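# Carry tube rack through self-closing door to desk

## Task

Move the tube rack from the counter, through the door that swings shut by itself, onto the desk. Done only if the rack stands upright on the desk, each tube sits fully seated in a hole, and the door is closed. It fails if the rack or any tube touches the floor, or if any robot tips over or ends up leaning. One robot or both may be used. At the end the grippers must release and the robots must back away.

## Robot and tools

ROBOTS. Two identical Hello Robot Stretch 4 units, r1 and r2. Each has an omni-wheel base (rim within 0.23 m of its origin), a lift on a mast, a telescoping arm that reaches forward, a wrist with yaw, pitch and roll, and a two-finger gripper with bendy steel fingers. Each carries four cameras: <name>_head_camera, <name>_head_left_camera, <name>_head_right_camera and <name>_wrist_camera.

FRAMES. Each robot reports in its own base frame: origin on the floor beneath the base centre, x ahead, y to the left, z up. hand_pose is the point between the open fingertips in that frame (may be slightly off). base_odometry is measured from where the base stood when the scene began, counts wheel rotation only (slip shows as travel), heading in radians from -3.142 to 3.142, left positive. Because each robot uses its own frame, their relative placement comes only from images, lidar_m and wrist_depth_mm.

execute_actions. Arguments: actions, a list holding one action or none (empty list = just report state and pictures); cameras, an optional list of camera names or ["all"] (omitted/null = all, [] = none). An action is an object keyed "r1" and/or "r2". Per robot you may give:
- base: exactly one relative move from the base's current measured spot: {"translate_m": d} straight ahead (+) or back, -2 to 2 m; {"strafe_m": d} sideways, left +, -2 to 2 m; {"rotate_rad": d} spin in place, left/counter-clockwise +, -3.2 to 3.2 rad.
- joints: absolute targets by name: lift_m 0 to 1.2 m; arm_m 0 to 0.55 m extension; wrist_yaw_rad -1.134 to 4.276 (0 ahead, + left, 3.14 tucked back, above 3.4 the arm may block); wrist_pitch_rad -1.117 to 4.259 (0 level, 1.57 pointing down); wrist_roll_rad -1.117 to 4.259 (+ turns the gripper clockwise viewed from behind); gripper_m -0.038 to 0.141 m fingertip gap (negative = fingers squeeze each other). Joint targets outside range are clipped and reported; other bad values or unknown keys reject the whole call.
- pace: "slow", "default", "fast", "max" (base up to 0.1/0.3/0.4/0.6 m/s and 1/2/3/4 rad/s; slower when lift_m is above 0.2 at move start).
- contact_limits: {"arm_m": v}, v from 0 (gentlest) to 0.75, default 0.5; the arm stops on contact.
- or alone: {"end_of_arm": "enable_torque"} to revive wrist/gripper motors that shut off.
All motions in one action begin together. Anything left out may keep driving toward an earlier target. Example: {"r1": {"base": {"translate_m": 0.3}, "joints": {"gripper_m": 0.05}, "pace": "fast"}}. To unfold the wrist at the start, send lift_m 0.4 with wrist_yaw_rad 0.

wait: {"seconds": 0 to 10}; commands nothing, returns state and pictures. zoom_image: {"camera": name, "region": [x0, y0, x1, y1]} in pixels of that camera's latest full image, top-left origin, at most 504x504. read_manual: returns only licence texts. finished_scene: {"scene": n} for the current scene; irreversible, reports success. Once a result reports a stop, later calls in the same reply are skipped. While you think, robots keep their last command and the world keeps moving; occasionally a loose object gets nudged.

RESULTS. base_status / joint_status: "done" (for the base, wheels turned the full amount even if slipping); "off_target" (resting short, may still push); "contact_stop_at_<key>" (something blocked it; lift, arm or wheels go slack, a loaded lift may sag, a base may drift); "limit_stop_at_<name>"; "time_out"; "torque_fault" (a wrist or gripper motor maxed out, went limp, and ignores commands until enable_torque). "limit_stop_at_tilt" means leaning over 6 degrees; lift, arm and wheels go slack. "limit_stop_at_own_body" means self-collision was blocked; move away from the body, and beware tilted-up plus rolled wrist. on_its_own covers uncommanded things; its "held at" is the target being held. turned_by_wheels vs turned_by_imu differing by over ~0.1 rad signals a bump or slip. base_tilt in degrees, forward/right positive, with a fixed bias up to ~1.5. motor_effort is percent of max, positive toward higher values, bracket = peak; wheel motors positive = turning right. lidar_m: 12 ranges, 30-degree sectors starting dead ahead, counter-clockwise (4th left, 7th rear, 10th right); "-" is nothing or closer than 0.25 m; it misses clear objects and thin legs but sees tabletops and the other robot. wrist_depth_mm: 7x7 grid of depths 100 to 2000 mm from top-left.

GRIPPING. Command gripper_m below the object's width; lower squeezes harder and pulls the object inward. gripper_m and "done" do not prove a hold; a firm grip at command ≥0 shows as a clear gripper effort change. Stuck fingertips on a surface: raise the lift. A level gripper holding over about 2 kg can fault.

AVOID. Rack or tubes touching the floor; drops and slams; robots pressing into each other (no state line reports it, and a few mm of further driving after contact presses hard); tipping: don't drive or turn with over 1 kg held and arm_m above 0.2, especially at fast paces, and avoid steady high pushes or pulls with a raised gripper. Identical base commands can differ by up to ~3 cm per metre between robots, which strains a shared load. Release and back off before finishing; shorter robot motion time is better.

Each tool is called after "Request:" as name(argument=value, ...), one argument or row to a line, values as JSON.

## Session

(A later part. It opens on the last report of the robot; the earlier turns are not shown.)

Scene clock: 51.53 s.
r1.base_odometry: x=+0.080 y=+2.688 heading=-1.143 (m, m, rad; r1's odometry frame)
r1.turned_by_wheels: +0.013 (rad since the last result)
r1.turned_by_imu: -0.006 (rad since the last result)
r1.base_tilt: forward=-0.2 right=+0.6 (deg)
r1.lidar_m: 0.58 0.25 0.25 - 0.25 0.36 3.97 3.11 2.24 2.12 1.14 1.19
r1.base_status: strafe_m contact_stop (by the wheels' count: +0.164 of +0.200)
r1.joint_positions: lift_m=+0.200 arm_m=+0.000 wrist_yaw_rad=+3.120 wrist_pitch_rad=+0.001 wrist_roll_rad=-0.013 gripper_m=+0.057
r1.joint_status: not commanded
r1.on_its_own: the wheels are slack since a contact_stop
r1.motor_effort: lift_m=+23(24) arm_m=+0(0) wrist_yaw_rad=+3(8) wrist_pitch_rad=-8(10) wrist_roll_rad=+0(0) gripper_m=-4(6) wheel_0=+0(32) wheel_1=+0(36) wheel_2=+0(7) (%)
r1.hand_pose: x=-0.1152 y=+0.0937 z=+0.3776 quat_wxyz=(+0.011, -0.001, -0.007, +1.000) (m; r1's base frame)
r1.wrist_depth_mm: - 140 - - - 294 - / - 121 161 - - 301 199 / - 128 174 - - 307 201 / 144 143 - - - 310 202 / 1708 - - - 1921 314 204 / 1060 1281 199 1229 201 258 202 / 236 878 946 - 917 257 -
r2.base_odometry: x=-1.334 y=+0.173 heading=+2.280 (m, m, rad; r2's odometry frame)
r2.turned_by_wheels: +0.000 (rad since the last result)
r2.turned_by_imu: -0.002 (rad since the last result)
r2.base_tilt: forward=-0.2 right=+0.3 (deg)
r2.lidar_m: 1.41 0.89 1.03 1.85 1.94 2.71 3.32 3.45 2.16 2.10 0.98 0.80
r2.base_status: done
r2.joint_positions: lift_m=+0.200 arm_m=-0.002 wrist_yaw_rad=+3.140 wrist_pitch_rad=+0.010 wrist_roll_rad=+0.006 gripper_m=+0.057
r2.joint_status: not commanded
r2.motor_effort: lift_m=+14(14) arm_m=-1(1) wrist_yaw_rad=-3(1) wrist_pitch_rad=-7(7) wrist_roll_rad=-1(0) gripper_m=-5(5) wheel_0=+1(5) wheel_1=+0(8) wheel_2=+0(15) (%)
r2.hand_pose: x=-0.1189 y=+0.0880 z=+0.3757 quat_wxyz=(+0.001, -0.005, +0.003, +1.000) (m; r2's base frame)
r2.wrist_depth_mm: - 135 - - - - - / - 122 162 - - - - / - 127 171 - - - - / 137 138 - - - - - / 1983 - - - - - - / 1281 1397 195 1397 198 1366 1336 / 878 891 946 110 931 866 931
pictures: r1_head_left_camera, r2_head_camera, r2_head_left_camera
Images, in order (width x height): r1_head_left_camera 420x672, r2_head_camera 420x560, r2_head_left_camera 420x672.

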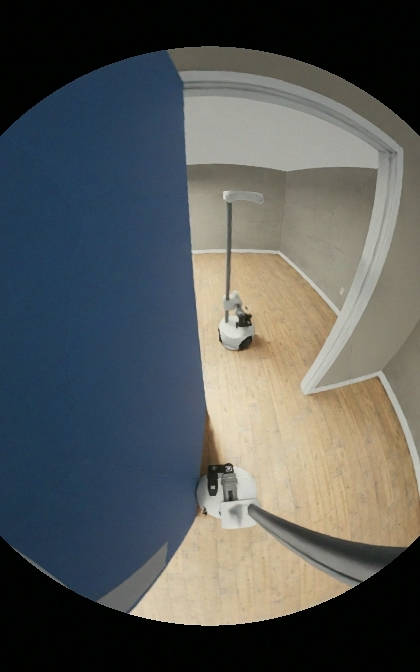

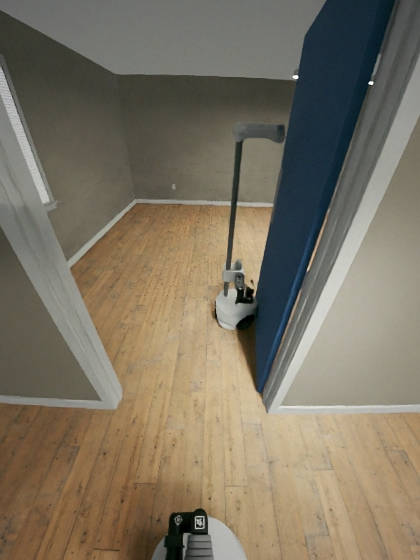

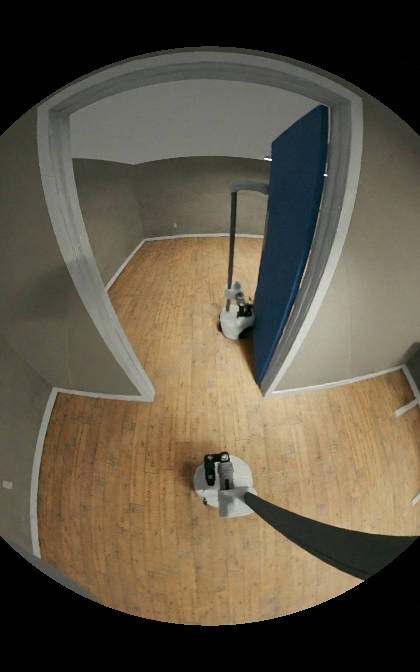

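Request:
execute_actions(
  actions=[],
)

Scene clock: 58.13 s.
r1.base_odometry: x=+0.080 y=+2.688 heading=-1.143 (m, m, rad; r1's odometry frame)
r1.turned_by_wheels: +0.000 (rad since the last result)
r1.turned_by_imu: -0.001 (rad since the last result)
r1.base_tilt: forward=-0.2 right=+0.6 (deg)
r1.lidar_m: 0.58 0.25 0.25 - 0.25 0.31 3.95 3.11 2.22 2.11 1.14 1.18
r1.base_status: strafe_m contact_stop (by the wheels' count: +0.164 of +0.200)
r1.joint_positions: lift_m=+0.200 arm_m=+0.000 wrist_yaw_rad=+3.120 wrist_pitch_rad=+0.001 wrist_roll_rad=-0.013 gripper_m=+0.057
r1.joint_status: not commanded
r1.on_its_own: the wheels are slack since a contact_stop
r1.motor_effort: lift_m=+24(24) arm_m=+0(0) wrist_yaw_rad=+5(8) wrist_pitch_rad=-7(10) wrist_roll_rad=+2(0) gripper_m=-4(6) wheel_0=+0(32) wheel_1=+0(36) wheel_2=+0(7) (%)
r1.hand_pose: x=-0.1152 y=+0.0937 z=+0.3776 quat_wxyz=(+0.011, -0.001, -0.007, +1.000) (m; r1's base frame)
r1.wrist_depth_mm: - 140 - - - 296 - / - 121 161 - - 301 198 / - 128 174 - - 307 202 / 144 144 - - - 312 204 / 1708 - - - 1863 312 204 / 1098 1281 200 1255 201 257 203 / 236 866 946 - 904 255 -
r2.base_odometry: x=-1.334 y=+0.173 heading=+2.280 (m, m, rad; r2's odometry frame)
r2.turned_by_wheels: +0.000 (rad since the last result)
r2.turned_by_imu: +0.001 (rad since the last result)
r2.base_tilt: forward=-0.2 right=+0.3 (deg)
r2.lidar_m: 1.42 0.92 1.04 1.83 1.92 2.71 3.33 3.45 2.19 2.10 0.98 0.80
r2.base_status: done
r2.joint_positions: lift_m=+0.200 arm_m=-0.002 wrist_yaw_rad=+3.140 wrist_pitch_rad=+0.010 wrist_roll_rad=+0.006 gripper_m=+0.057
r2.joint_status: not commanded
r2.motor_effort: lift_m=+14(14) arm_m=-1(1) wrist_yaw_rad=-1(1) wrist_pitch_rad=-8(7) wrist_roll_rad=-1(0) gripper_m=-2(5) wheel_0=+1(5) wheel_1=+0(8) wheel_2=+1(15) (%)
r2.hand_pose: x=-0.1189 y=+0.0880 z=+0.3757 quat_wxyz=(+0.001, -0.005, +0.003, +1.000) (m; r2's base frame)
r2.wrist_depth_mm: - 135 - - - - - / - 122 162 - - - - / - 127 171 - - - - / 137 137 - - - - - / 1921 - - - - - - / 1308 1397 195 1397 198 1336 1308 / 891 891 946 110 946 866 917
pictures: r1_head_camera, r1_head_left_camera, r1_head_right_camera, r1_wrist_camera, r2_head_camera, r2_head_left_camera, r2_head_right_camera, r2_wrist_camera
Images, in order (width x height): r1_head_camera 420x560, r1_head_left_camera 420x672, r1_head_right_camera 420x672, r1_wrist_camera 616x392, r2_head_camera 420x560, r2_head_left_camera 420x672, r2_head_right_camera 420x672, r2_wrist_camera 616x392.

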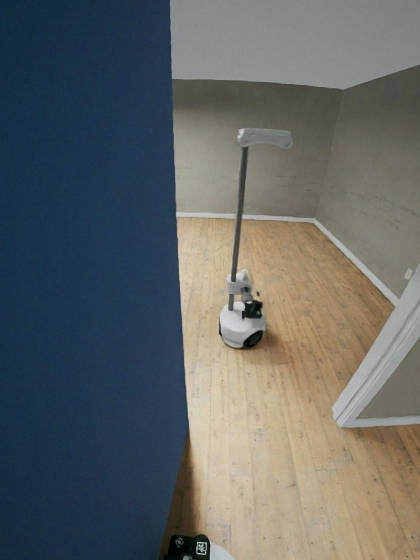

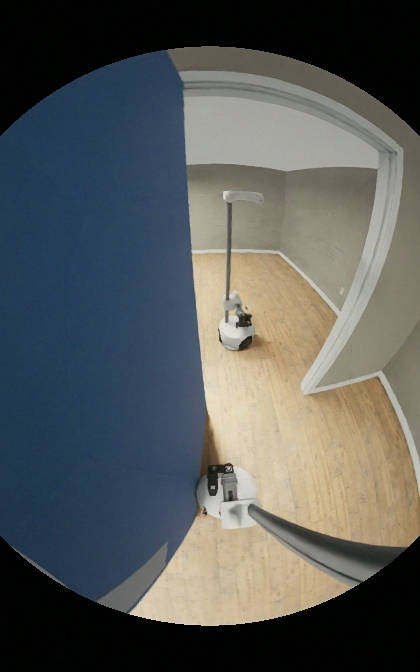

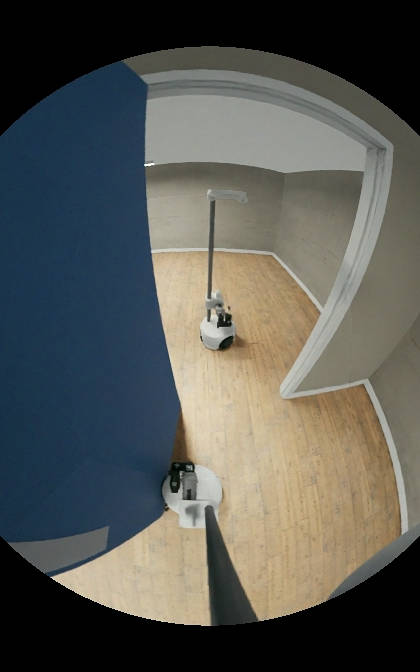

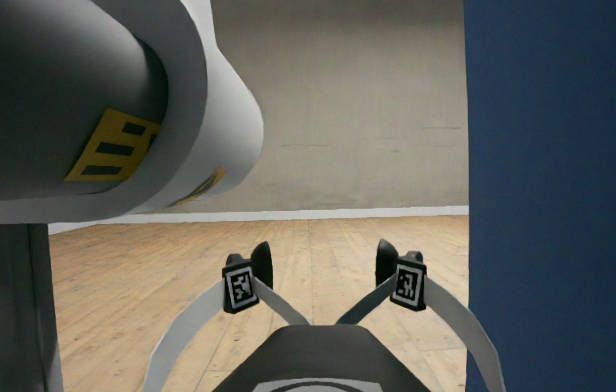

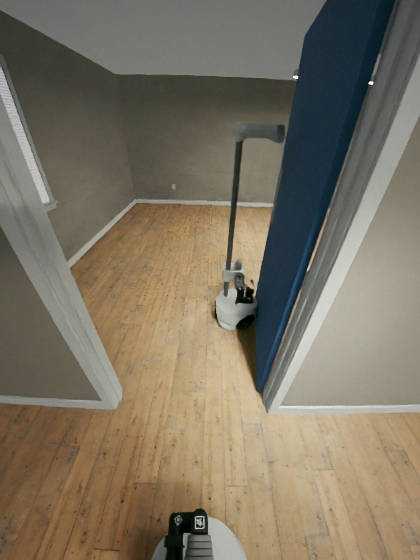

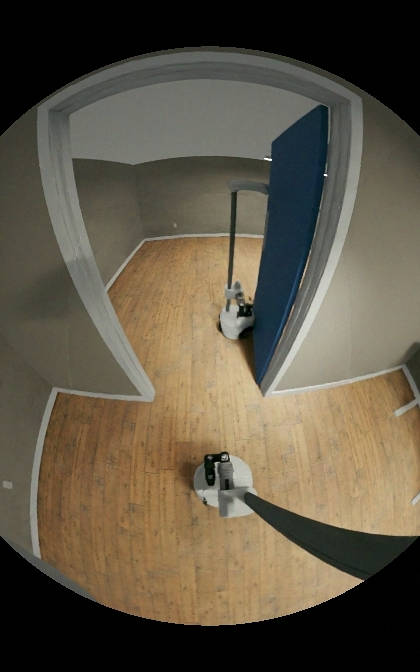

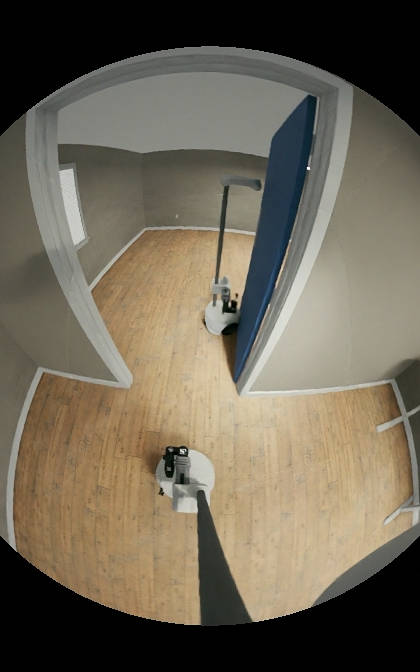

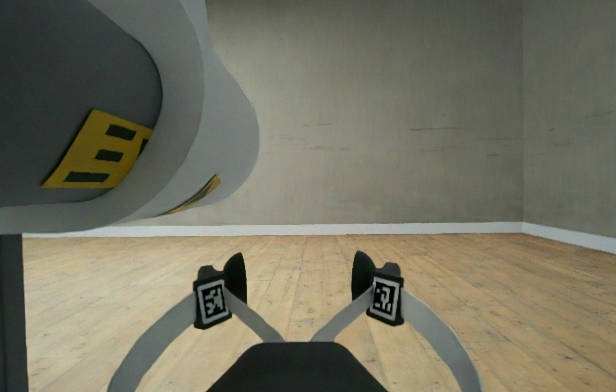

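Request:
execute_actions(
  actions=[
    {"r1":{"base":{"strafe_m":0.005},"pace":"slow"},"r2":{"base":{"strafe_m":0.29}}},
  ],
  cameras=[],
)

Request:
execute_actions(
  actions=[
    {"r2":{"base":{"translate_m":0.6}}},
  ],
  cameras=["r2_head_camera","r2_head_left_camera"],
)

Scene clock: 63.07 s.
r1.base_odometry: x=+0.085 y=+2.690 heading=-1.143 (m, m, rad; r1's odometry frame)
r1.turned_by_wheels: +0.000 (rad since the last result)
r1.turned_by_imu: -0.002 (rad since the last result)
r1.base_tilt: forward=-0.2 right=+0.6 (deg)
r1.lidar_m: 0.55 0.25 0.25 - 0.25 0.33 3.93 3.11 2.21 2.11 1.15 1.19
r1.base_status: done
r1.joint_positions: lift_m=+0.200 arm_m=+0.000 wrist_yaw_rad=+3.120 wrist_pitch_rad=+0.001 wrist_roll_rad=-0.013 gripper_m=+0.057
r1.joint_status: not commanded
r1.motor_effort: lift_m=+23(23) arm_m=+0(0) wrist_yaw_rad=+2(4) wrist_pitch_rad=-9(10) wrist_roll_rad=+1(1) gripper_m=-7(4) wheel_0=-8(10) wheel_1=+7(10) wheel_2=+0(3) (%)
r1.hand_pose: x=-0.1152 y=+0.0937 z=+0.3776 quat_wxyz=(+0.011, -0.001, -0.007, +1.000) (m; r1's base frame)
r1.wrist_depth_mm: - 139 - - - 298 - / - 121 161 - - 306 200 / - 128 174 - - 312 202 / 144 144 - - - 315 204 / 1756 - - - 1863 315 204 / 1078 1281 200 1281 201 260 205 / 236 891 960 - 904 259 203
r2.base_odometry: x=-1.554 y=-0.016 heading=+2.280 (m, m, rad; r2's odometry frame)
r2.turned_by_wheels: +0.000 (rad since the last result)
r2.turned_by_imu: +0.002 (rad since the last result)
r2.base_tilt: forward=-0.2 right=+0.3 (deg)
r2.lidar_m: 1.60 0.76 1.03 1.55 1.64 2.28 3.33 3.46 2.46 2.38 0.99 1.00
r2.base_status: done
r2.joint_positions: lift_m=+0.200 arm_m=-0.002 wrist_yaw_rad=+3.140 wrist_pitch_rad=+0.010 wrist_roll_rad=+0.006 gripper_m=+0.057
r2.joint_status: not commanded
r2.motor_effort: lift_m=+14(14) arm_m=-1(0) wrist_yaw_rad=+0(0) wrist_pitch_rad=-7(7) wrist_roll_rad=-1(0) gripper_m=+1(4) wheel_0=-1(11) wheel_1=+2(11) wheel_2=+0(1) (%)
r2.hand_pose: x=-0.1189 y=+0.0880 z=+0.3757 quat_wxyz=(+0.001, -0.005, +0.003, +1.000) (m; r2's base frame)
r2.wrist_depth_mm: - 136 - - - - - / - 122 162 - - - - / - 127 170 - - - - / 138 138 - - - - - / 1983 - - - - - - / 1281 1430 194 1366 197 1308 1336 / 891 904 931 110 931 891 904
pictures: none
No camera images: the call's "cameras" was empty. Leave "cameras" out to get every camera's image.

Scene clock: 66.53 s.
r1.base_odometry: x=+0.085 y=+2.690 heading=-1.143 (m, m, rad; r1's odometry frame)
r1.turned_by_wheels: +0.000 (rad since the last result)
r1.turned_by_imu: -0.001 (rad since the last result)
r1.base_tilt: forward=-0.2 right=+0.6 (deg)
r1.lidar_m: 0.54 0.25 0.25 - 0.25 0.31 3.93 3.11 2.24 2.12 1.15 0.95
r1.base_status: not commanded
r1.joint_positions: lift_m=+0.200 arm_m=+0.000 wrist_yaw_rad=+3.120 wrist_pitch_rad=+0.001 wrist_roll_rad=-0.013 gripper_m=+0.057
r1.joint_status: not commanded
r1.motor_effort: lift_m=+23(24) arm_m=+0(0) wrist_yaw_rad=+3(3) wrist_pitch_rad=-8(8) wrist_roll_rad=+0(0) gripper_m=-1(4) wheel_0=-8(8) wheel_1=+7(7) wheel_2=+0(0) (%)
r1.hand_pose: x=-0.1152 y=+0.0937 z=+0.3776 quat_wxyz=(+0.011, -0.001, -0.007, +1.000) (m; r1's base frame)
r1.wrist_depth_mm: - 140 - - - 298 - / - 121 161 - - 306 201 / - 128 174 - - 314 203 / 144 143 - - - 314 204 / 1708 - - - 1863 317 205 / 1098 1281 200 1281 201 260 204 / 236 866 931 - 904 258 204
r2.base_odometry: x=-1.945 y=+0.439 heading=+2.280 (m, m, rad; r2's odometry frame)
r2.turned_by_wheels: +0.000 (rad since the last result)
r2.turned_by_imu: -0.001 (rad since the last result)
r2.base_tilt: forward=-0.3 right=+0.3 (deg)
r2.lidar_m: 4.85 2.12 0.28 0.52 1.61 2.24 3.99 4.08 2.49 0.71 0.72 0.95
r2.base_status: done
r2.joint_positions: lift_m=+0.200 arm_m=-0.002 wrist_yaw_rad=+3.140 wrist_pitch_rad=+0.010 wrist_roll_rad=+0.006 gripper_m=+0.057
r2.joint_status: not commanded
r2.motor_effort: lift_m=+14(14) arm_m=-1(1) wrist_yaw_rad=-1(1) wrist_pitch_rad=-8(7) wrist_roll_rad=+0(1) gripper_m=-1(3) wheel_0=+1(8) wheel_1=+3(8) wheel_2=+0(15) (%)
r2.hand_pose: x=-0.1189 y=+0.0880 z=+0.3757 quat_wxyz=(+0.001, -0.005, +0.003, +1.000) (m; r2's base frame)
r2.wrist_depth_mm: - 136 - - - - - / - 122 162 - - - - / - 127 171 - - - - / 137 138 - - - - - / 1863 - - - - - - / 1281 1397 195 1397 198 1336 1336 / 904 891 931 110 946 866 917
pictures: r2_head_camera, r2_head_left_camera
Images, in order (width x height): r2_head_camera 420x560, r2_head_left_camera 420x672.

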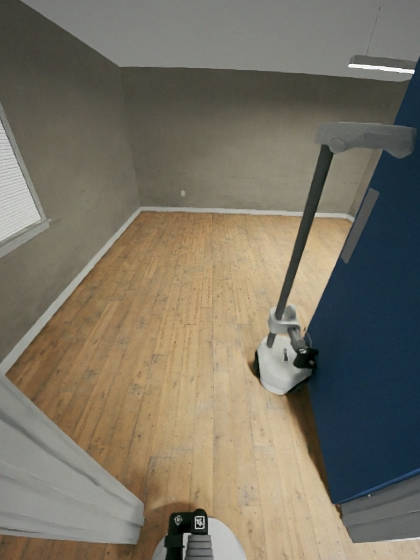

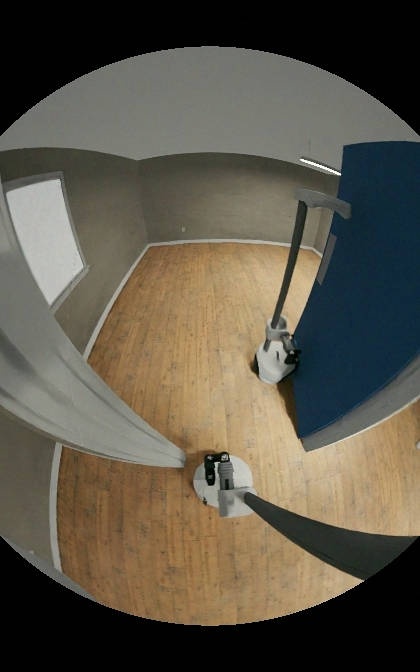

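Request:
execute_actions(
  actions=[
    {"r2":{"base":{"translate_m":0.5}}},
  ],
  cameras=[],
)

Request:
execute_actions(
  actions=[
    {"r2":{"base":{"strafe_m":0.15}}},
  ],
  cameras=[],
)

Request:
execute_actions(
  actions=[
    {"r2":{"base":{"translate_m":1.15},"pace":"fast"}},
  ],
  cameras=["r2_head_camera","r2_head_right_camera"],
)

Scene clock: 71.80 s.
r1.base_odometry: x=+0.085 y=+2.690 heading=-1.143 (m, m, rad; r1's odometry frame)
r1.turned_by_wheels: +0.000 (rad since the last result)
r1.turned_by_imu: -0.002 (rad since the last result)
r1.base_tilt: forward=-0.2 right=+0.6 (deg)
r1.lidar_m: 0.57 0.25 0.25 - 0.25 0.33 3.95 3.14 2.23 2.12 0.57 0.58
r1.base_status: not commanded
r1.joint_positions: lift_m=+0.200 arm_m=+0.000 wrist_yaw_rad=+3.120 wrist_pitch_rad=+0.001 wrist_roll_rad=-0.013 gripper_m=+0.057
r1.joint_status: not commanded
r1.motor_effort: lift_m=+23(24) arm_m=+0(0) wrist_yaw_rad=+4(3) wrist_pitch_rad=-9(7) wrist_roll_rad=-1(1) gripper_m=-3(5) wheel_0=-8(8) wheel_1=+7(7) wheel_2=+0(0) (%)
r1.hand_pose: x=-0.1152 y=+0.0937 z=+0.3776 quat_wxyz=(+0.011, -0.001, -0.007, +1.000) (m; r1's base frame)
r1.wrist_depth_mm: - 140 - - - 298 - / - 121 161 - - 306 200 / - 128 174 - - 312 203 / 144 144 - - - 317 204 / 1756 - - - 1863 319 206 / 1078 1255 200 1229 202 259 204 / 236 866 931 - 917 259 202
r2.base_odometry: x=-2.271 y=+0.818 heading=+2.281 (m, m, rad; r2's odometry frame)
r2.turned_by_wheels: +0.001 (rad since the last result)
r2.turned_by_imu: +0.000 (rad since the last result)
r2.base_tilt: forward=-0.2 right=+0.3 (deg)
r2.lidar_m: 4.33 2.13 1.58 0.93 0.36 0.38 - 4.49 0.70 0.69 0.57 0.59
r2.base_status: done
r2.joint_positions: lift_m=+0.200 arm_m=-0.002 wrist_yaw_rad=+3.140 wrist_pitch_rad=+0.010 wrist_roll_rad=+0.006 gripper_m=+0.057
r2.joint_status: not commanded
r2.motor_effort: lift_m=+14(14) arm_m=-1(0) wrist_yaw_rad=+0(1) wrist_pitch_rad=-8(7) wrist_roll_rad=-1(1) gripper_m=-5(4) wheel_0=+2(10) wheel_1=+4(8) wheel_2=+1(10) (%)
r2.hand_pose: x=-0.1189 y=+0.0880 z=+0.3757 quat_wxyz=(+0.001, -0.005, +0.003, +1.000) (m; r2's base frame)
r2.wrist_depth_mm: - 135 - - - 407 343 / - 122 161 - - 413 342 / - 127 171 - - 415 343 / 138 138 - - - 415 345 / 1983 - - - - 415 349 / 1308 1397 193 1397 197 418 353 / 891 891 946 110 946 389 351
pictures: none
No camera images: the call's "cameras" was empty. Leave "cameras" out to get every camera's image.

Scene clock: 73.53 s.
r1.base_odometry: x=+0.085 y=+2.690 heading=-1.143 (m, m, rad; r1's odometry frame)
r1.turned_by_wheels: +0.000 (rad since the last result)
r1.turned_by_imu: -0.001 (rad since the last result)
r1.base_tilt: forward=-0.1 right=+0.6 (deg)
r1.lidar_m: 0.57 0.25 0.25 - 0.25 0.33 3.94 3.12 2.23 2.10 0.67 0.77
r1.base_status: not commanded
r1.joint_positions: lift_m=+0.200 arm_m=+0.000 wrist_yaw_rad=+3.120 wrist_pitch_rad=+0.001 wrist_roll_rad=-0.013 gripper_m=+0.057
r1.joint_status: not commanded
r1.motor_effort: lift_m=+23(24) arm_m=+0(0) wrist_yaw_rad=+3(5) wrist_pitch_rad=-8(6) wrist_roll_rad=+1(1) gripper_m=-5(2) wheel_0=-8(8) wheel_1=+7(7) wheel_2=+0(1) (%)
r1.hand_pose: x=-0.1152 y=+0.0937 z=+0.3776 quat_wxyz=(+0.011, -0.001, -0.007, +1.000) (m; r1's base frame)
r1.wrist_depth_mm: - 140 - - - 300 - / - 121 161 - - 306 200 / - 128 174 - - 309 203 / 144 143 - - - 315 205 / 1808 - - - 1863 319 206 / 1078 1281 200 1281 200 260 204 / 235 878 946 - 904 259 204
r2.base_odometry: x=-2.385 y=+0.721 heading=+2.281 (m, m, rad; r2's odometry frame)
r2.turned_by_wheels: +0.000 (rad since the last result)
r2.turned_by_imu: +0.001 (rad since the last result)
r2.base_tilt: forward=-0.3 right=+0.3 (deg)
r2.lidar_m: 4.34 1.93 1.42 0.89 0.34 0.26 - 4.63 0.86 0.83 0.68 0.81
r2.base_status: done
r2.joint_positions: lift_m=+0.200 arm_m=-0.002 wrist_yaw_rad=+3.140 wrist_pitch_rad=+0.010 wrist_roll_rad=+0.006 gripper_m=+0.057
r2.joint_status: not commanded
r2.motor_effort: lift_m=+14(14) arm_m=-1(1) wrist_yaw_rad=-2(2) wrist_pitch_rad=-7(7) wrist_roll_rad=+0(1) gripper_m=-5(2) wheel_0=+0(10) wheel_1=+3(10) wheel_2=+1(0) (%)
r2.hand_pose: x=-0.1189 y=+0.0880 z=+0.3757 quat_wxyz=(+0.001, -0.005, +0.003, +1.000) (m; r2's base frame)
r2.wrist_depth_mm: - 135 - - 343 355 353 / - 122 161 - 343 355 353 / - 127 171 - 345 355 355 / 138 138 - - 347 355 359 / - - - - 349 359 359 / 1308 1397 195 1397 197 359 359 / 917 891 946 110 349 364 362
pictures: none
No camera images: the call's "cameras" was empty. Leave "cameras" out to get every camera's image.

Scene clock: 77.70 s.
r1.base_odometry: x=+0.085 y=+2.690 heading=-1.143 (m, m, rad; r1's odometry frame)
r1.turned_by_wheels: +0.000 (rad since the last result)
r1.turned_by_imu: -0.002 (rad since the last result)
r1.base_tilt: forward=-0.2 right=+0.6 (deg)
r1.lidar_m: 0.58 0.25 0.25 - 0.25 0.34 3.95 0.84 0.78 2.11 1.15 1.19
r1.base_status: not commanded
r1.joint_positions: lift_m=+0.200 arm_m=+0.000 wrist_yaw_rad=+3.120 wrist_pitch_rad=+0.001 wrist_roll_rad=-0.013 gripper_m=+0.057
r1.joint_status: not commanded
r1.motor_effort: lift_m=+24(24) arm_m=+0(0) wrist_yaw_rad=+4(3) wrist_pitch_rad=-8(9) wrist_roll_rad=+2(2) gripper_m=-4(3) wheel_0=-8(8) wheel_1=+7(7) wheel_2=+0(0) (%)
r1.hand_pose: x=-0.1152 y=+0.0937 z=+0.3776 quat_wxyz=(+0.011, -0.001, -0.007, +1.000) (m; r1's base frame)
r1.wrist_depth_mm: - 140 - - - 298 - / - 121 161 - - 307 200 / - 128 174 - - 310 203 / 144 144 - - - 315 205 / 1756 - - - 1921 315 204 / 1078 1281 200 1255 200 262 204 / 236 891 946 - 904 258 204
r2.base_odometry: x=-3.135 y=+1.592 heading=+2.282 (m, m, rad; r2's odometry frame)
r2.turned_by_wheels: +0.001 (rad since the last result)
r2.turned_by_imu: -0.002 (rad since the last result)
r2.base_tilt: forward=-0.2 right=+0.3 (deg)
r2.lidar_m: 3.19 1.92 1.36 1.32 1.38 1.43 1.39 0.81 0.77 2.72 2.83 3.30
r2.base_status: done
r2.joint_positions: lift_m=+0.200 arm_m=-0.002 wrist_yaw_rad=+3.140 wrist_pitch_rad=+0.010 wrist_roll_rad=+0.006 gripper_m=+0.057
r2.joint_status: not commanded
r2.motor_effort: lift_m=+14(14) arm_m=-1(1) wrist_yaw_rad=+0(1) wrist_pitch_rad=-7(7) wrist_roll_rad=-1(1) gripper_m=-4(5) wheel_0=+2(8) wheel_1=+3(8) wheel_2=+2(13) (%)
r2.hand_pose: x=-0.1189 y=+0.0880 z=+0.3757 quat_wxyz=(+0.001, -0.005, +0.003, +1.000) (m; r2's base frame)
r2.wrist_depth_mm: - 136 - - 1464 1499 1464 / - 122 161 - 1499 1499 1499 / - 127 171 - 1499 1464 1499 / 137 138 - - 1576 1499 1464 / 1366 - - 1921 1499 1499 1499 / 1281 1397 194 1336 198 1308 1308 / 904 891 946 110 946 866 917
pictures: r2_head_camera, r2_head_right_camera
Images, in order (width x height): r2_head_camera 420x560, r2_head_right_camera 420x672.

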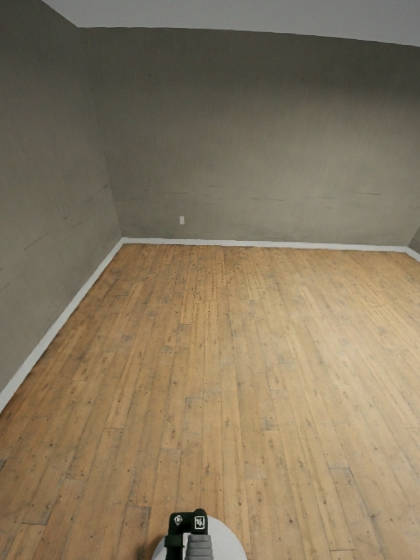

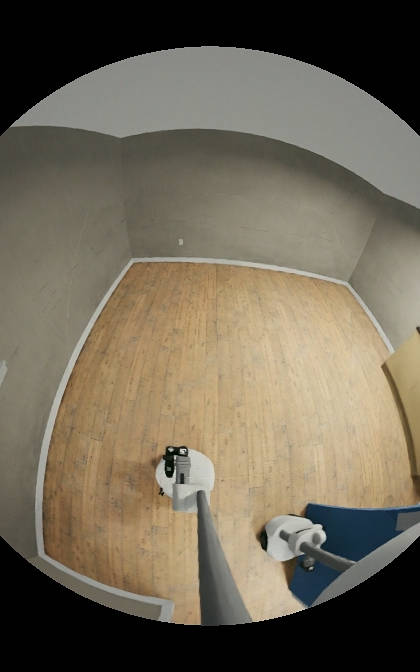

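Counter to the right. Turn toward it.

Request:
execute_actions(
  actions=[
    {"r2":{"base":{"rotate_rad":-1.535}}},
  ],
  cameras=["r2_head_camera"],
)

Scene clock: 80.37 s.
r1.base_odometry: x=+0.085 y=+2.690 heading=-1.143 (m, m, rad; r1's odometry frame)
r1.turned_by_wheels: +0.000 (rad since the last result)
r1.turned_by_imu: -0.001 (rad since the last result)
r1.base_tilt: forward=-0.2 right=+0.6 (deg)
r1.lidar_m: 0.57 0.25 0.25 - 0.25 0.31 3.94 0.81 0.77 2.10 1.14 1.19
r1.base_status: not commanded
r1.joint_positions: lift_m=+0.200 arm_m=+0.000 wrist_yaw_rad=+3.120 wrist_pitch_rad=+0.001 wrist_roll_rad=-0.013 gripper_m=+0.057
r1.joint_status: not commanded
r1.motor_effort: lift_m=+23(24) arm_m=+0(0) wrist_yaw_rad=+2(4) wrist_pitch_rad=-8(8) wrist_roll_rad=+0(1) gripper_m=-4(2) wheel_0=-8(8) wheel_1=+7(7) wheel_2=+1(1) (%)
r1.hand_pose: x=-0.1152 y=+0.0937 z=+0.3776 quat_wxyz=(+0.011, -0.001, -0.007, +1.000) (m; r1's base frame)
r1.wrist_depth_mm: - 140 - - - 301 - / - 121 161 - - 306 200 / - 128 175 - - 315 203 / 144 143 - - - 315 204 / 1756 - - - 1863 319 205 / 1078 1255 199 1255 200 260 205 / 236 891 946 - 904 258 204
r2.base_odometry: x=-3.135 y=+1.592 heading=+0.747 (m, m, rad; r2's odometry frame)
r2.turned_by_wheels: -1.535 (rad since the last result)
r2.turned_by_imu: -1.570 (rad since the last result)
r2.base_tilt: forward=-0.1 right=+0.3 (deg)
r2.lidar_m: 2.70 2.85 3.27 3.19 1.87 1.35 1.32 1.43 1.40 1.37 0.78 0.76
r2.base_status: done
r2.joint_positions: lift_m=+0.200 arm_m=-0.002 wrist_yaw_rad=+3.140 wrist_pitch_rad=+0.010 wrist_roll_rad=+0.006 gripper_m=+0.057
r2.joint_status: not commanded
r2.motor_effort: lift_m=+14(14) arm_m=-1(1) wrist_yaw_rad=-1(3) wrist_pitch_rad=-7(8) wrist_roll_rad=-1(0) gripper_m=-2(6) wheel_0=+1(9) wheel_1=+3(10) wheel_2=+1(10) (%)
r2.hand_pose: x=-0.1189 y=+0.0880 z=+0.3757 quat_wxyz=(+0.001, -0.005, +0.003, +1.000) (m; r2's base frame)
r2.wrist_depth_mm: - 136 1464 1464 1464 1430 1430 / - 122 162 1464 1430 1397 1464 / - 127 171 1499 1464 1430 1464 / 137 137 1537 1464 1499 1464 1430 / 1499 1499 1499 1464 1464 1464 1430 / 1281 1397 193 1397 198 1336 1336 / 904 904 946 110 931 866 917
pictures: r2_head_camera
Images, in order (width x height): r2_head_camera 420x560.

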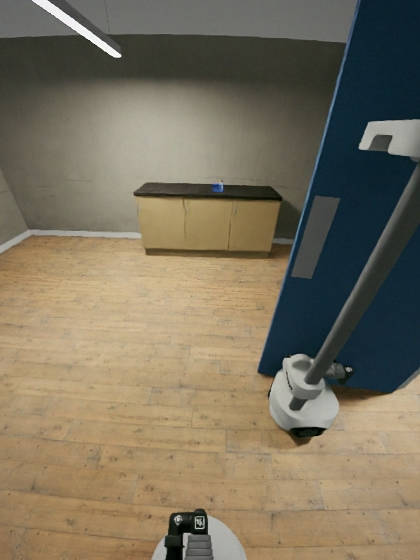

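Request:
execute_actions(
  actions=[
    {"r2":{"base":{"strafe_m":0.3},"pace":"fast"}},
  ],
  cameras=[],
)

Request:
execute_actions(
  actions=[
    {"r2":{"base":{"translate_m":1.75},"pace":"fast"}},
  ],
  cameras=[],
)

Request:
execute_actions(
  actions=[
    {"r2":{"base":{"strafe_m":-0.5},"joints":{"lift_m":0.85,"wrist_yaw_rad":0,"wrist_pitch_rad":0,"wrist_roll_rad":0,"gripper_m":0.141},"pace":"fast"}},
  ],
  cameras=["r2_head_camera","r2_wrist_camera"],
)

Scene clock: 86.53 s.
r1.base_odometry: x=+0.085 y=+2.690 heading=-1.143 (m, m, rad; r1's odometry frame)
r1.turned_by_wheels: +0.000 (rad since the last result)
r1.turned_by_imu: -0.002 (rad since the last result)
r1.base_tilt: forward=-0.2 right=+0.6 (deg)
r1.lidar_m: 0.56 0.25 0.25 - 0.25 0.35 3.96 0.98 1.02 2.11 1.14 1.19
r1.base_status: not commanded
r1.joint_positions: lift_m=+0.200 arm_m=+0.000 wrist_yaw_rad=+3.120 wrist_pitch_rad=+0.001 wrist_roll_rad=-0.013 gripper_m=+0.057
r1.joint_status: not commanded
r1.motor_effort: lift_m=+23(24) arm_m=+0(0) wrist_yaw_rad=+4(5) wrist_pitch_rad=-8(7) wrist_roll_rad=-1(1) gripper_m=-3(5) wheel_0=-8(8) wheel_1=+7(7) wheel_2=+0(0) (%)
r1.hand_pose: x=-0.1152 y=+0.0937 z=+0.3776 quat_wxyz=(+0.011, -0.001, -0.007, +1.000) (m; r1's base frame)
r1.wrist_depth_mm: - 139 - - - 297 - / - 121 161 - - 306 200 / - 128 174 - - 310 202 / 144 143 - - - 315 205 / 991 - - - 1863 319 205 / 991 1281 200 1229 201 262 204 / 236 878 931 - 904 259 203
r2.base_odometry: x=-3.339 y=+1.812 heading=+0.747 (m, m, rad; r2's odometry frame)
r2.turned_by_wheels: +0.000 (rad since the last result)
r2.turned_by_imu: +0.002 (rad since the last result)
r2.base_tilt: forward=-0.3 right=+0.4 (deg)
r2.lidar_m: 2.72 3.55 2.98 2.88 1.85 1.39 1.31 1.39 1.74 1.69 0.99 1.06
r2.base_status: done
r2.joint_positions: lift_m=+0.200 arm_m=-0.002 wrist_yaw_rad=+3.140 wrist_pitch_rad=+0.010 wrist_roll_rad=+0.006 gripper_m=+0.057
r2.joint_status: not commanded
r2.motor_effort: lift_m=+14(14) arm_m=+0(1) wrist_yaw_rad=+0(0) wrist_pitch_rad=-8(7) wrist_roll_rad=-1(1) gripper_m=-3(4) wheel_0=+1(10) wheel_1=-1(15) wheel_2=+0(3) (%)
r2.hand_pose: x=-0.1189 y=+0.0880 z=+0.3757 quat_wxyz=(+0.001, -0.005, +0.003, +1.000) (m; r2's base frame)
r2.wrist_depth_mm: - 136 1430 1430 1464 1430 1366 / - 122 161 1397 1430 1397 1430 / - 127 171 1464 1430 1430 1397 / 138 138 1464 1464 1464 1464 1464 / 1537 1499 1537 1499 1430 1397 1430 / 1281 1397 195 1397 198 1336 1308 / 891 891 960 110 946 866 917
pictures: none
No camera images: the call's "cameras" was empty. Leave "cameras" out to get every camera's image.

Scene clock: 92.20 s.
r1.base_odometry: x=+0.085 y=+2.690 heading=-1.143 (m, m, rad; r1's odometry frame)
r1.turned_by_wheels: +0.000 (rad since the last result)
r1.turned_by_imu: -0.002 (rad since the last result)
r1.base_tilt: forward=-0.1 right=+0.6 (deg)
r1.lidar_m: 0.54 0.25 0.25 - 0.25 0.33 3.95 3.12 2.24 2.11 1.14 1.17
r1.base_status: not commanded
r1.joint_positions: lift_m=+0.200 arm_m=+0.000 wrist_yaw_rad=+3.120 wrist_pitch_rad=+0.001 wrist_roll_rad=-0.013 gripper_m=+0.057
r1.joint_status: not commanded
r1.motor_effort: lift_m=+23(23) arm_m=+0(0) wrist_yaw_rad=+5(4) wrist_pitch_rad=-7(6) wrist_roll_rad=-2(1) gripper_m=-3(3) wheel_0=-8(8) wheel_1=+7(7) wheel_2=+0(0) (%)
r1.hand_pose: x=-0.1152 y=+0.0937 z=+0.3776 quat_wxyz=(+0.011, -0.001, -0.007, +1.000) (m; r1's base frame)
r1.wrist_depth_mm: - 140 - - - 298 - / - 121 161 - - 307 201 / - 128 174 - - 312 204 / 144 143 - - - 319 205 / 1756 - - - 1921 315 205 / 1060 1255 200 1229 200 260 204 / 236 866 946 - 917 259 204
r2.base_odometry: x=-2.055 y=+3.002 heading=+0.747 (m, m, rad; r2's odometry frame)
r2.turned_by_wheels: +0.000 (rad since the last result)
r2.turned_by_imu: -0.003 (rad since the last result)
r2.base_tilt: forward=-0.1 right=+0.3 (deg)
r2.lidar_m: 0.96 1.01 2.42 2.82 2.98 3.19 3.10 1.03 1.02 1.76 1.36 1.00
r2.base_status: done
r2.joint_positions: lift_m=+0.200 arm_m=-0.002 wrist_yaw_rad=+3.140 wrist_pitch_rad=+0.010 wrist_roll_rad=+0.006 gripper_m=+0.057
r2.joint_status: not commanded
r2.motor_effort: lift_m=+14(14) arm_m=-1(1) wrist_yaw_rad=-2(1) wrist_pitch_rad=-8(7) wrist_roll_rad=-1(1) gripper_m=-2(4) wheel_0=+0(7) wheel_1=+2(8) wheel_2=+2(14) (%)
r2.hand_pose: x=-0.1189 y=+0.0880 z=+0.3757 quat_wxyz=(+0.001, -0.005, +0.003, +1.000) (m; r2's base frame)
r2.wrist_depth_mm: - 135 - - - - - / - 122 161 - - - - / - 127 171 - - - - / 138 138 - - - - - / 1863 - - - - - - / 1182 1366 195 1397 198 1336 1366 / 878 878 946 110 931 866 904
pictures: none
No camera images: the call's "cameras" was empty. Leave "cameras" out to get every camera's image.

Scene clock: 94.90 s.
r1.base_odometry: x=+0.085 y=+2.690 heading=-1.143 (m, m, rad; r1's odometry frame)
r1.turned_by_wheels: +0.000 (rad since the last result)
r1.turned_by_imu: -0.001 (rad since the last result)
r1.base_tilt: forward=-0.2 right=+0.6 (deg)
r1.lidar_m: 0.56 0.25 0.25 - 0.25 0.33 3.96 3.12 2.23 2.12 1.14 1.17
r1.base_status: not commanded
r1.joint_positions: lift_m=+0.200 arm_m=+0.000 wrist_yaw_rad=+3.120 wrist_pitch_rad=+0.001 wrist_roll_rad=-0.013 gripper_m=+0.057
r1.joint_status: not commanded
r1.motor_effort: lift_m=+23(23) arm_m=+0(0) wrist_yaw_rad=+4(4) wrist_pitch_rad=-7(8) wrist_roll_rad=+0(0) gripper_m=-5(6) wheel_0=-8(8) wheel_1=+7(7) wheel_2=+0(0) (%)
r1.hand_pose: x=-0.1152 y=+0.0937 z=+0.3776 quat_wxyz=(+0.011, -0.001, -0.007, +1.000) (m; r1's base frame)
r1.wrist_depth_mm: - 139 - - - 301 - / - 121 161 - - 306 200 / - 128 174 - - 312 202 / 144 144 - - - 317 205 / 1808 - - - 1863 317 205 / 1078 1281 200 1229 201 260 205 / 236 878 931 - 917 258 203
r2.base_odometry: x=-1.715 y=+2.635 heading=+0.747 (m, m, rad; r2's odometry frame)
r2.turned_by_wheels: +0.000 (rad since the last result)
r2.turned_by_imu: +0.000 (rad since the last result)
r2.base_tilt: forward=+0.0 right=+0.3 (deg)
r2.lidar_m: 0.96 1.00 1.42 3.32 3.48 3.20 1.01 0.74 1.15 1.24 1.32 1.01
r2.base_status: done
r2.joint_positions: lift_m=+0.850 arm_m=-0.002 wrist_yaw_rad=+0.000 wrist_pitch_rad=+0.002 wrist_roll_rad=+0.000 gripper_m=+0.141
r2.joint_status: all done
r2.motor_effort: lift_m=+22(23) arm_m=-1(1) wrist_yaw_rad=-2(9) wrist_pitch_rad=-8(9) wrist_roll_rad=-1(3) gripper_m=+1(4) wheel_0=-1(12) wheel_1=-1(13) wheel_2=+0(1) (%)
r2.hand_pose: x=+0.4579 y=-0.0873 z=+1.0271 quat_wxyz=(+1.000, +0.000, +0.001, +0.000) (m; r2's base frame)
r2.wrist_depth_mm: 1397 1397 1430 1366 1366 1366 1336 / 1397 1366 1397 1397 1366 1336 1336 / 1430 1397 1430 1366 1366 1366 1308 / 1397 1430 1397 1397 1366 1366 1366 / 1042 1025 1025 991 991 976 1138 / 778 202 750 768 741 741 759 / 768 788 778 110 768 768 759
pictures: r2_head_camera, r2_wrist_camera
Images, in order (width x height): r2_head_camera 420x560, r2_wrist_camera 616x392.

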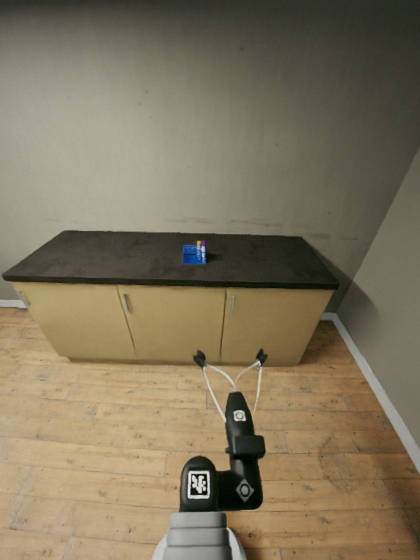

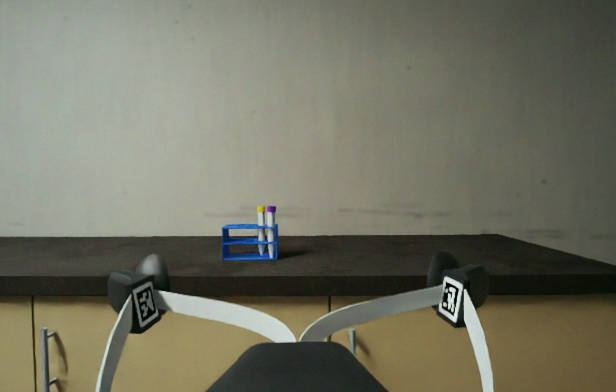

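Request:
execute_actions(
  actions=[
    {"r2":{"base":{"rotate_rad":-0.03}}},
  ],
  cameras=[],
)

Request:
execute_actions(
  actions=[
    {"r2":{"base":{"strafe_m":0.14}}},
  ],
  cameras=[],
)

Request:
execute_actions(
  actions=[
    {"r2":{"base":{"translate_m":0.35}}},
  ],
  cameras=["r2_head_camera","r2_wrist_camera"],
)

Scene clock: 97.50 s.
r1.base_odometry: x=+0.085 y=+2.690 heading=-1.143 (m, m, rad; r1's odometry frame)
r1.turned_by_wheels: +0.000 (rad since the last result)
r1.turned_by_imu: -0.001 (rad since the last result)
r1.base_tilt: forward=-0.2 right=+0.6 (deg)
r1.lidar_m: 0.56 0.25 0.25 - 0.25 0.35 3.94 3.13 2.25 2.12 1.13 1.18
r1.base_status: not commanded
r1.joint_positions: lift_m=+0.200 arm_m=+0.000 wrist_yaw_rad=+3.120 wrist_pitch_rad=+0.001 wrist_roll_rad=-0.013 gripper_m=+0.057
r1.joint_status: not commanded
r1.motor_effort: lift_m=+23(23) arm_m=+0(0) wrist_yaw_rad=+6(3) wrist_pitch_rad=-7(7) wrist_roll_rad=-1(0) gripper_m=-7(3) wheel_0=-8(8) wheel_1=+7(7) wheel_2=+0(0) (%)
r1.hand_pose: x=-0.1152 y=+0.0937 z=+0.3776 quat_wxyz=(+0.011, -0.001, -0.007, +1.000) (m; r1's base frame)
r1.wrist_depth_mm: - 140 - - - 298 - / - 121 161 - - 304 199 / - 128 173 - - 312 202 / 144 143 - - - 315 204 / 1756 - - - 1921 317 205 / 1060 1308 200 1229 201 260 204 / 236 866 931 - 904 259 204
r2.base_odometry: x=-1.715 y=+2.635 heading=+0.718 (m, m, rad; r2's odometry frame)
r2.turned_by_wheels: -0.030 (rad since the last result)
r2.turned_by_imu: -0.029 (rad since the last result)
r2.base_tilt: forward=-0.2 right=+0.4 (deg)
r2.lidar_m: 0.94 1.01 1.36 3.33 3.47 3.27 3.15 0.73 1.12 1.25 1.30 1.00
r2.base_status: done
r2.joint_positions: lift_m=+0.850 arm_m=-0.002 wrist_yaw_rad=+0.000 wrist_pitch_rad=+0.002 wrist_roll_rad=+0.000 gripper_m=+0.141
r2.joint_status: not commanded
r2.motor_effort: lift_m=+22(22) arm_m=-1(1) wrist_yaw_rad=-2(3) wrist_pitch_rad=-8(8) wrist_roll_rad=-1(1) gripper_m=+0(1) wheel_0=+3(11) wheel_1=+3(4) wheel_2=-1(6) (%)
r2.hand_pose: x=+0.4579 y=-0.0873 z=+1.0271 quat_wxyz=(+1.000, +0.000, +0.001, +0.000) (m; r2's base frame)
r2.wrist_depth_mm: 1397 1366 1366 1366 1366 1397 1366 / 1430 1397 1397 1366 1366 1336 1366 / 1397 1430 1397 1366 1397 1336 1366 / 1397 1397 1397 1366 1366 1366 1366 / 1025 1042 917 1008 976 976 1397 / 768 201 732 778 750 750 788 / 768 768 768 110 788 768 788
pictures: none
No camera images: the call's "cameras" was empty. Leave "cameras" out to get every camera's image.

Scene clock: 99.17 s.
r1.base_odometry: x=+0.085 y=+2.690 heading=-1.143 (m, m, rad; r1's odometry frame)
r1.turned_by_wheels: +0.000 (rad since the last result)
r1.turned_by_imu: -0.001 (rad since the last result)
r1.base_tilt: forward=-0.2 right=+0.7 (deg)
r1.lidar_m: 0.54 0.25 0.25 - 0.25 0.33 3.94 3.13 2.25 2.11 1.13 1.17
r1.base_status: not commanded
r1.joint_positions: lift_m=+0.200 arm_m=+0.000 wrist_yaw_rad=+3.120 wrist_pitch_rad=+0.001 wrist_roll_rad=-0.013 gripper_m=+0.057
r1.joint_status: not commanded
r1.motor_effort: lift_m=+24(23) arm_m=+0(0) wrist_yaw_rad=+3(5) wrist_pitch_rad=-9(8) wrist_roll_rad=-1(0) gripper_m=-4(7) wheel_0=-8(8) wheel_1=+7(7) wheel_2=+0(0) (%)
r1.hand_pose: x=-0.1152 y=+0.0937 z=+0.3776 quat_wxyz=(+0.011, -0.001, -0.007, +1.000) (m; r1's base frame)
r1.wrist_depth_mm: - 140 - - - 297 - / - 121 161 - - 306 200 / - 128 174 - - 310 204 / 144 144 - - - 315 205 / 1808 - - - 1921 315 204 / 1078 1281 200 1255 200 259 204 / 236 878 946 - 917 258 203
r2.base_odometry: x=-1.807 y=+2.740 heading=+0.718 (m, m, rad; r2's odometry frame)
r2.turned_by_wheels: +0.000 (rad since the last result)
r2.turned_by_imu: +0.001 (rad since the last result)
r2.base_tilt: forward=-0.2 right=+0.3 (deg)
r2.lidar_m: 0.95 0.99 2.31 3.18 3.32 3.24 3.15 0.79 1.06 1.39 1.46 1.00
r2.base_status: done
r2.joint_positions: lift_m=+0.850 arm_m=-0.002 wrist_yaw_rad=+0.000 wrist_pitch_rad=+0.002 wrist_roll_rad=+0.000 gripper_m=+0.141
r2.joint_status: not commanded
r2.motor_effort: lift_m=+22(22) arm_m=-1(1) wrist_yaw_rad=-1(0) wrist_pitch_rad=-7(7) wrist_roll_rad=-2(1) gripper_m=+0(0) wheel_0=+1(12) wheel_1=+3(11) wheel_2=+0(1) (%)
r2.hand_pose: x=+0.4579 y=-0.0873 z=+1.0271 quat_wxyz=(+1.000, +0.000, +0.001, +0.000) (m; r2's base frame)
r2.wrist_depth_mm: 1366 1397 1397 1397 1366 1397 1366 / 1397 1397 1397 1397 1397 1397 1366 / 1397 1397 1366 1397 1397 1397 1366 / 1397 1430 1366 1397 1366 1397 1430 / 1042 1042 1025 931 991 991 960 / 768 201 750 768 741 759 778 / 768 778 759 110 778 778 778
pictures: none
No camera images: the call's "cameras" was empty. Leave "cameras" out to get every camera's image.

Scene clock: 101.80 s.
r1.base_odometry: x=+0.085 y=+2.690 heading=-1.143 (m, m, rad; r1's odometry frame)
r1.turned_by_wheels: +0.000 (rad since the last result)
r1.turned_by_imu: -0.001 (rad since the last result)
r1.base_tilt: forward=-0.2 right=+0.7 (deg)
r1.lidar_m: 0.57 0.26 0.25 - 0.25 0.35 3.96 3.12 2.24 2.12 1.14 1.17
r1.base_status: not commanded
r1.joint_positions: lift_m=+0.200 arm_m=+0.000 wrist_yaw_rad=+3.120 wrist_pitch_rad=+0.001 wrist_roll_rad=-0.013 gripper_m=+0.057
r1.joint_status: not commanded
r1.motor_effort: lift_m=+23(23) arm_m=+0(0) wrist_yaw_rad=+4(2) wrist_pitch_rad=-8(7) wrist_roll_rad=+0(1) gripper_m=-3(4) wheel_0=-8(8) wheel_1=+7(7) wheel_2=+1(0) (%)
r1.hand_pose: x=-0.1152 y=+0.0937 z=+0.3776 quat_wxyz=(+0.011, -0.001, -0.007, +1.000) (m; r1's base frame)
r1.wrist_depth_mm: - 140 - - - 297 - / - 121 161 - - 306 200 / - 128 174 - - 310 203 / 144 144 - - - 314 205 / 1756 - - - 1863 317 205 / 1060 1281 200 1255 199 260 206 / 236 866 946 - 904 259 204
r2.base_odometry: x=-1.544 y=+2.971 heading=+0.718 (m, m, rad; r2's odometry frame)
r2.turned_by_wheels: +0.000 (rad since the last result)
r2.turned_by_imu: +0.000 (rad since the last result)
r2.base_tilt: forward=-0.3 right=+0.3 (deg)
r2.lidar_m: 0.59 0.63 0.87 3.17 3.32 3.59 3.54 1.13 1.47 1.39 0.91 0.62
r2.base_status: done
r2.joint_positions: lift_m=+0.850 arm_m=-0.002 wrist_yaw_rad=+0.000 wrist_pitch_rad=+0.002 wrist_roll_rad=+0.000 gripper_m=+0.141
r2.joint_status: not commanded
r2.motor_effort: lift_m=+22(22) arm_m=-1(1) wrist_yaw_rad=-1(0) wrist_pitch_rad=-8(7) wrist_roll_rad=-1(1) gripper_m=-3(1) wheel_0=+1(4) wheel_1=+1(8) wheel_2=+0(9) (%)
r2.hand_pose: x=+0.4579 y=-0.0873 z=+1.0271 quat_wxyz=(+1.000, +0.000, +0.001, +0.000) (m; r2's base frame)
r2.wrist_depth_mm: 1042 1042 1042 1042 1042 1042 1025 / 1060 1025 1008 1025 1025 1042 1008 / 1060 1060 1025 1060 1008 1042 1025 / 1042 1060 1025 1042 1025 1042 1042 / 1060 1060 1042 866 1042 976 960 / 554 200 462 549 459 452 535 / 397 397 397 110 399 402 402
pictures: r2_head_camera, r2_wrist_camera
Images, in order (width x height): r2_head_camera 420x560, r2_wrist_camera 616x392.

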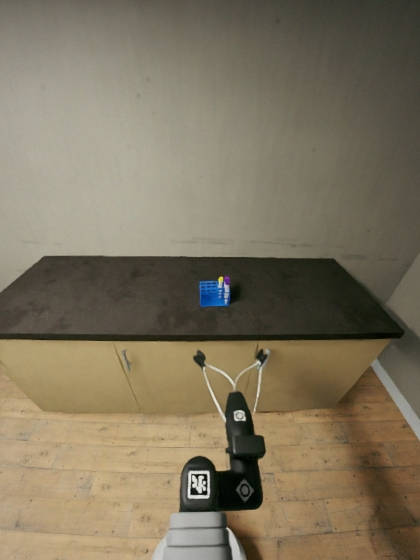

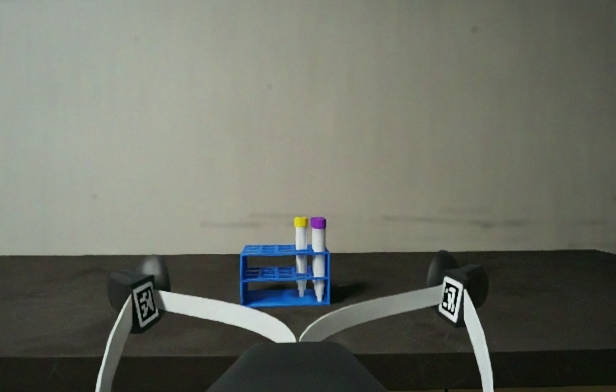

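Request:
execute_actions(
  actions=[
    {"r2":{"base":{"strafe_m":0.015},"joints":{"lift_m":0.79,"arm_m":0.2},"pace":"slow"}},
  ],
  cameras=["r2_head_camera","r2_wrist_camera"],
)

Scene clock: 106.83 s.
r1.base_odometry: x=+0.085 y=+2.690 heading=-1.143 (m, m, rad; r1's odometry frame)
r1.turned_by_wheels: +0.000 (rad since the last result)
r1.turned_by_imu: -0.002 (rad since the last result)
r1.base_tilt: forward=-0.2 right=+0.6 (deg)
r1.lidar_m: 0.56 0.25 0.25 - 0.25 0.32 3.93 3.13 2.22 2.12 1.14 1.17
r1.base_status: not commanded
r1.joint_positions: lift_m=+0.200 arm_m=+0.000 wrist_yaw_rad=+3.120 wrist_pitch_rad=+0.001 wrist_roll_rad=-0.013 gripper_m=+0.057
r1.joint_status: not commanded
r1.motor_effort: lift_m=+23(23) arm_m=+0(0) wrist_yaw_rad=+3(3) wrist_pitch_rad=-9(7) wrist_roll_rad=-1(0) gripper_m=-5(1) wheel_0=-8(8) wheel_1=+7(7) wheel_2=+0(0) (%)
r1.hand_pose: x=-0.1152 y=+0.0937 z=+0.3776 quat_wxyz=(+0.011, -0.001, -0.007, +1.000) (m; r1's base frame)
r1.wrist_depth_mm: - 139 - - - 300 - / - 121 161 - - 307 200 / - 128 174 - - 314 202 / 144 144 - - - 317 205 / 1708 - - - 1863 317 206 / 1078 1281 200 1229 201 260 205 / 235 891 931 - 917 258 203
r2.base_odometry: x=-1.554 y=+2.982 heading=+0.718 (m, m, rad; r2's odometry frame)
r2.turned_by_wheels: +0.000 (rad since the last result)
r2.turned_by_imu: +0.002 (rad since the last result)
r2.base_tilt: forward=-0.2 right=+0.4 (deg)
r2.lidar_m: 0.61 0.62 0.85 3.16 3.29 3.60 3.53 1.12 1.47 1.40 0.89 0.64
r2.base_status: done
r2.joint_positions: lift_m=+0.790 arm_m=+0.199 wrist_yaw_rad=+0.000 wrist_pitch_rad=+0.002 wrist_roll_rad=+0.000 gripper_m=+0.141
r2.joint_status: all done
r2.motor_effort: lift_m=+13(20) arm_m=+4(4) wrist_yaw_rad=-4(2) wrist_pitch_rad=-8(7) wrist_roll_rad=-1(1) gripper_m=-3(0) wheel_0=-4(9) wheel_1=+2(7) wheel_2=+0(1) (%)
r2.hand_pose: x=+0.6587 y=-0.0874 z=+0.9679 quat_wxyz=(+1.000, +0.000, +0.001, +0.000) (m; r2's base frame)
r2.wrist_depth_mm: 831 842 842 820 831 831 831 / 831 831 842 831 854 831 831 / 842 842 842 854 842 842 831 / 866 854 842 413 842 831 831 / 668 661 559 424 634 634 627 / 357 200 300 355 298 293 343 / 244 229 245 110 242 239 238
pictures: r2_head_camera, r2_wrist_camera
Images, in order (width x height): r2_head_camera 420x560, r2_wrist_camera 616x392.

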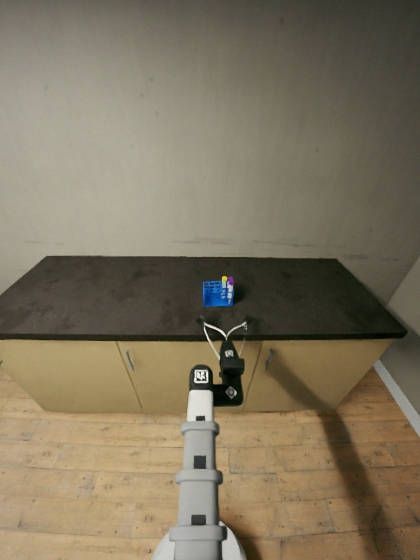

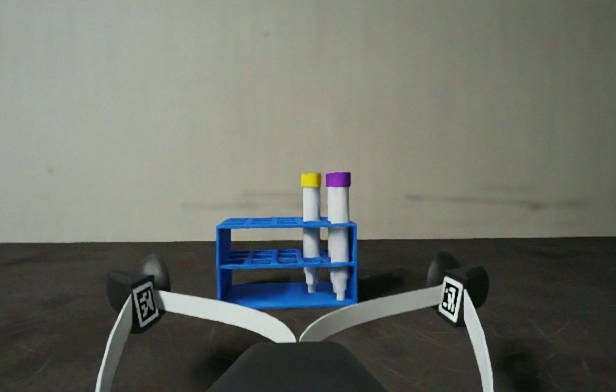

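Request:
execute_actions(
  actions=[
    {"r2":{"base":{"strafe_m":0.01},"joints":{"lift_m":0.782,"arm_m":0.33},"pace":"slow"}},
  ],
  cameras=["r2_wrist_camera"],
)

Scene clock: 111.53 s.
r1.base_odometry: x=+0.085 y=+2.690 heading=-1.143 (m, m, rad; r1's odometry frame)
r1.turned_by_wheels: +0.000 (rad since the last result)
r1.turned_by_imu: -0.002 (rad since the last result)
r1.base_tilt: forward=-0.1 right=+0.6 (deg)
r1.lidar_m: 0.57 0.25 0.25 - 0.25 0.32 3.94 3.11 2.23 2.12 1.16 1.18
r1.base_status: not commanded
r1.joint_positions: lift_m=+0.200 arm_m=+0.000 wrist_yaw_rad=+3.120 wrist_pitch_rad=+0.001 wrist_roll_rad=-0.013 gripper_m=+0.057
r1.joint_status: not commanded
r1.motor_effort: lift_m=+23(23) arm_m=+0(0) wrist_yaw_rad=+3(4) wrist_pitch_rad=-8(7) wrist_roll_rad=-1(1) gripper_m=-4(3) wheel_0=-8(8) wheel_1=+7(7) wheel_2=-1(0) (%)
r1.hand_pose: x=-0.1152 y=+0.0937 z=+0.3776 quat_wxyz=(+0.011, -0.001, -0.007, +1.000) (m; r1's base frame)
r1.wrist_depth_mm: - 140 - - - 298 - / - 121 161 - - 306 201 / - 128 174 - - 312 203 / 144 144 - - - 319 205 / 1808 - - - 1921 319 206 / 1078 1281 200 1229 200 260 205 / 236 878 946 - 904 257 204
r2.base_odometry: x=-1.560 y=+2.989 heading=+0.718 (m, m, rad; r2's odometry frame)
r2.turned_by_wheels: +0.000 (rad since the last result)
r2.turned_by_imu: +0.002 (rad since the last result)
r2.base_tilt: forward=+0.0 right=+0.4 (deg)
r2.lidar_m: 0.61 0.63 0.84 3.17 3.29 3.58 3.54 1.13 1.48 1.42 0.89 0.62
r2.base_status: done
r2.joint_positions: lift_m=+0.782 arm_m=+0.329 wrist_yaw_rad=+0.000 wrist_pitch_rad=+0.002 wrist_roll_rad=+0.000 gripper_m=+0.141
r2.joint_status: all done
r2.motor_effort: lift_m=+13(14) arm_m=+4(4) wrist_yaw_rad=-2(1) wrist_pitch_rad=-6(7) wrist_roll_rad=-1(1) gripper_m=+3(1) wheel_0=-2(7) wheel_1=+4(6) wheel_2=+0(1) (%)
r2.hand_pose: x=+0.7887 y=-0.0874 z=+0.9601 quat_wxyz=(+1.000, +0.000, +0.001, +0.000) (m; r2's base frame)
r2.wrist_depth_mm: 707 707 707 707 699 699 707 / 707 715 715 707 707 723 699 / 723 715 707 707 707 707 707 / 707 715 723 723 707 707 707 / 627 627 287 281 258 591 580 / 334 202 224 249 229 274 324 / 227 214 222 110 226 224 221
pictures: r2_wrist_camera
Images, in order (width x height): r2_wrist_camera 616x392.

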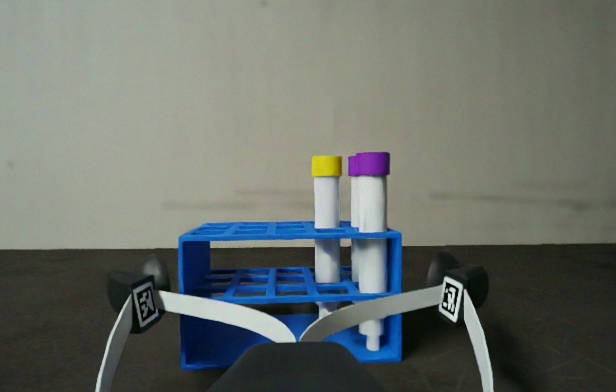

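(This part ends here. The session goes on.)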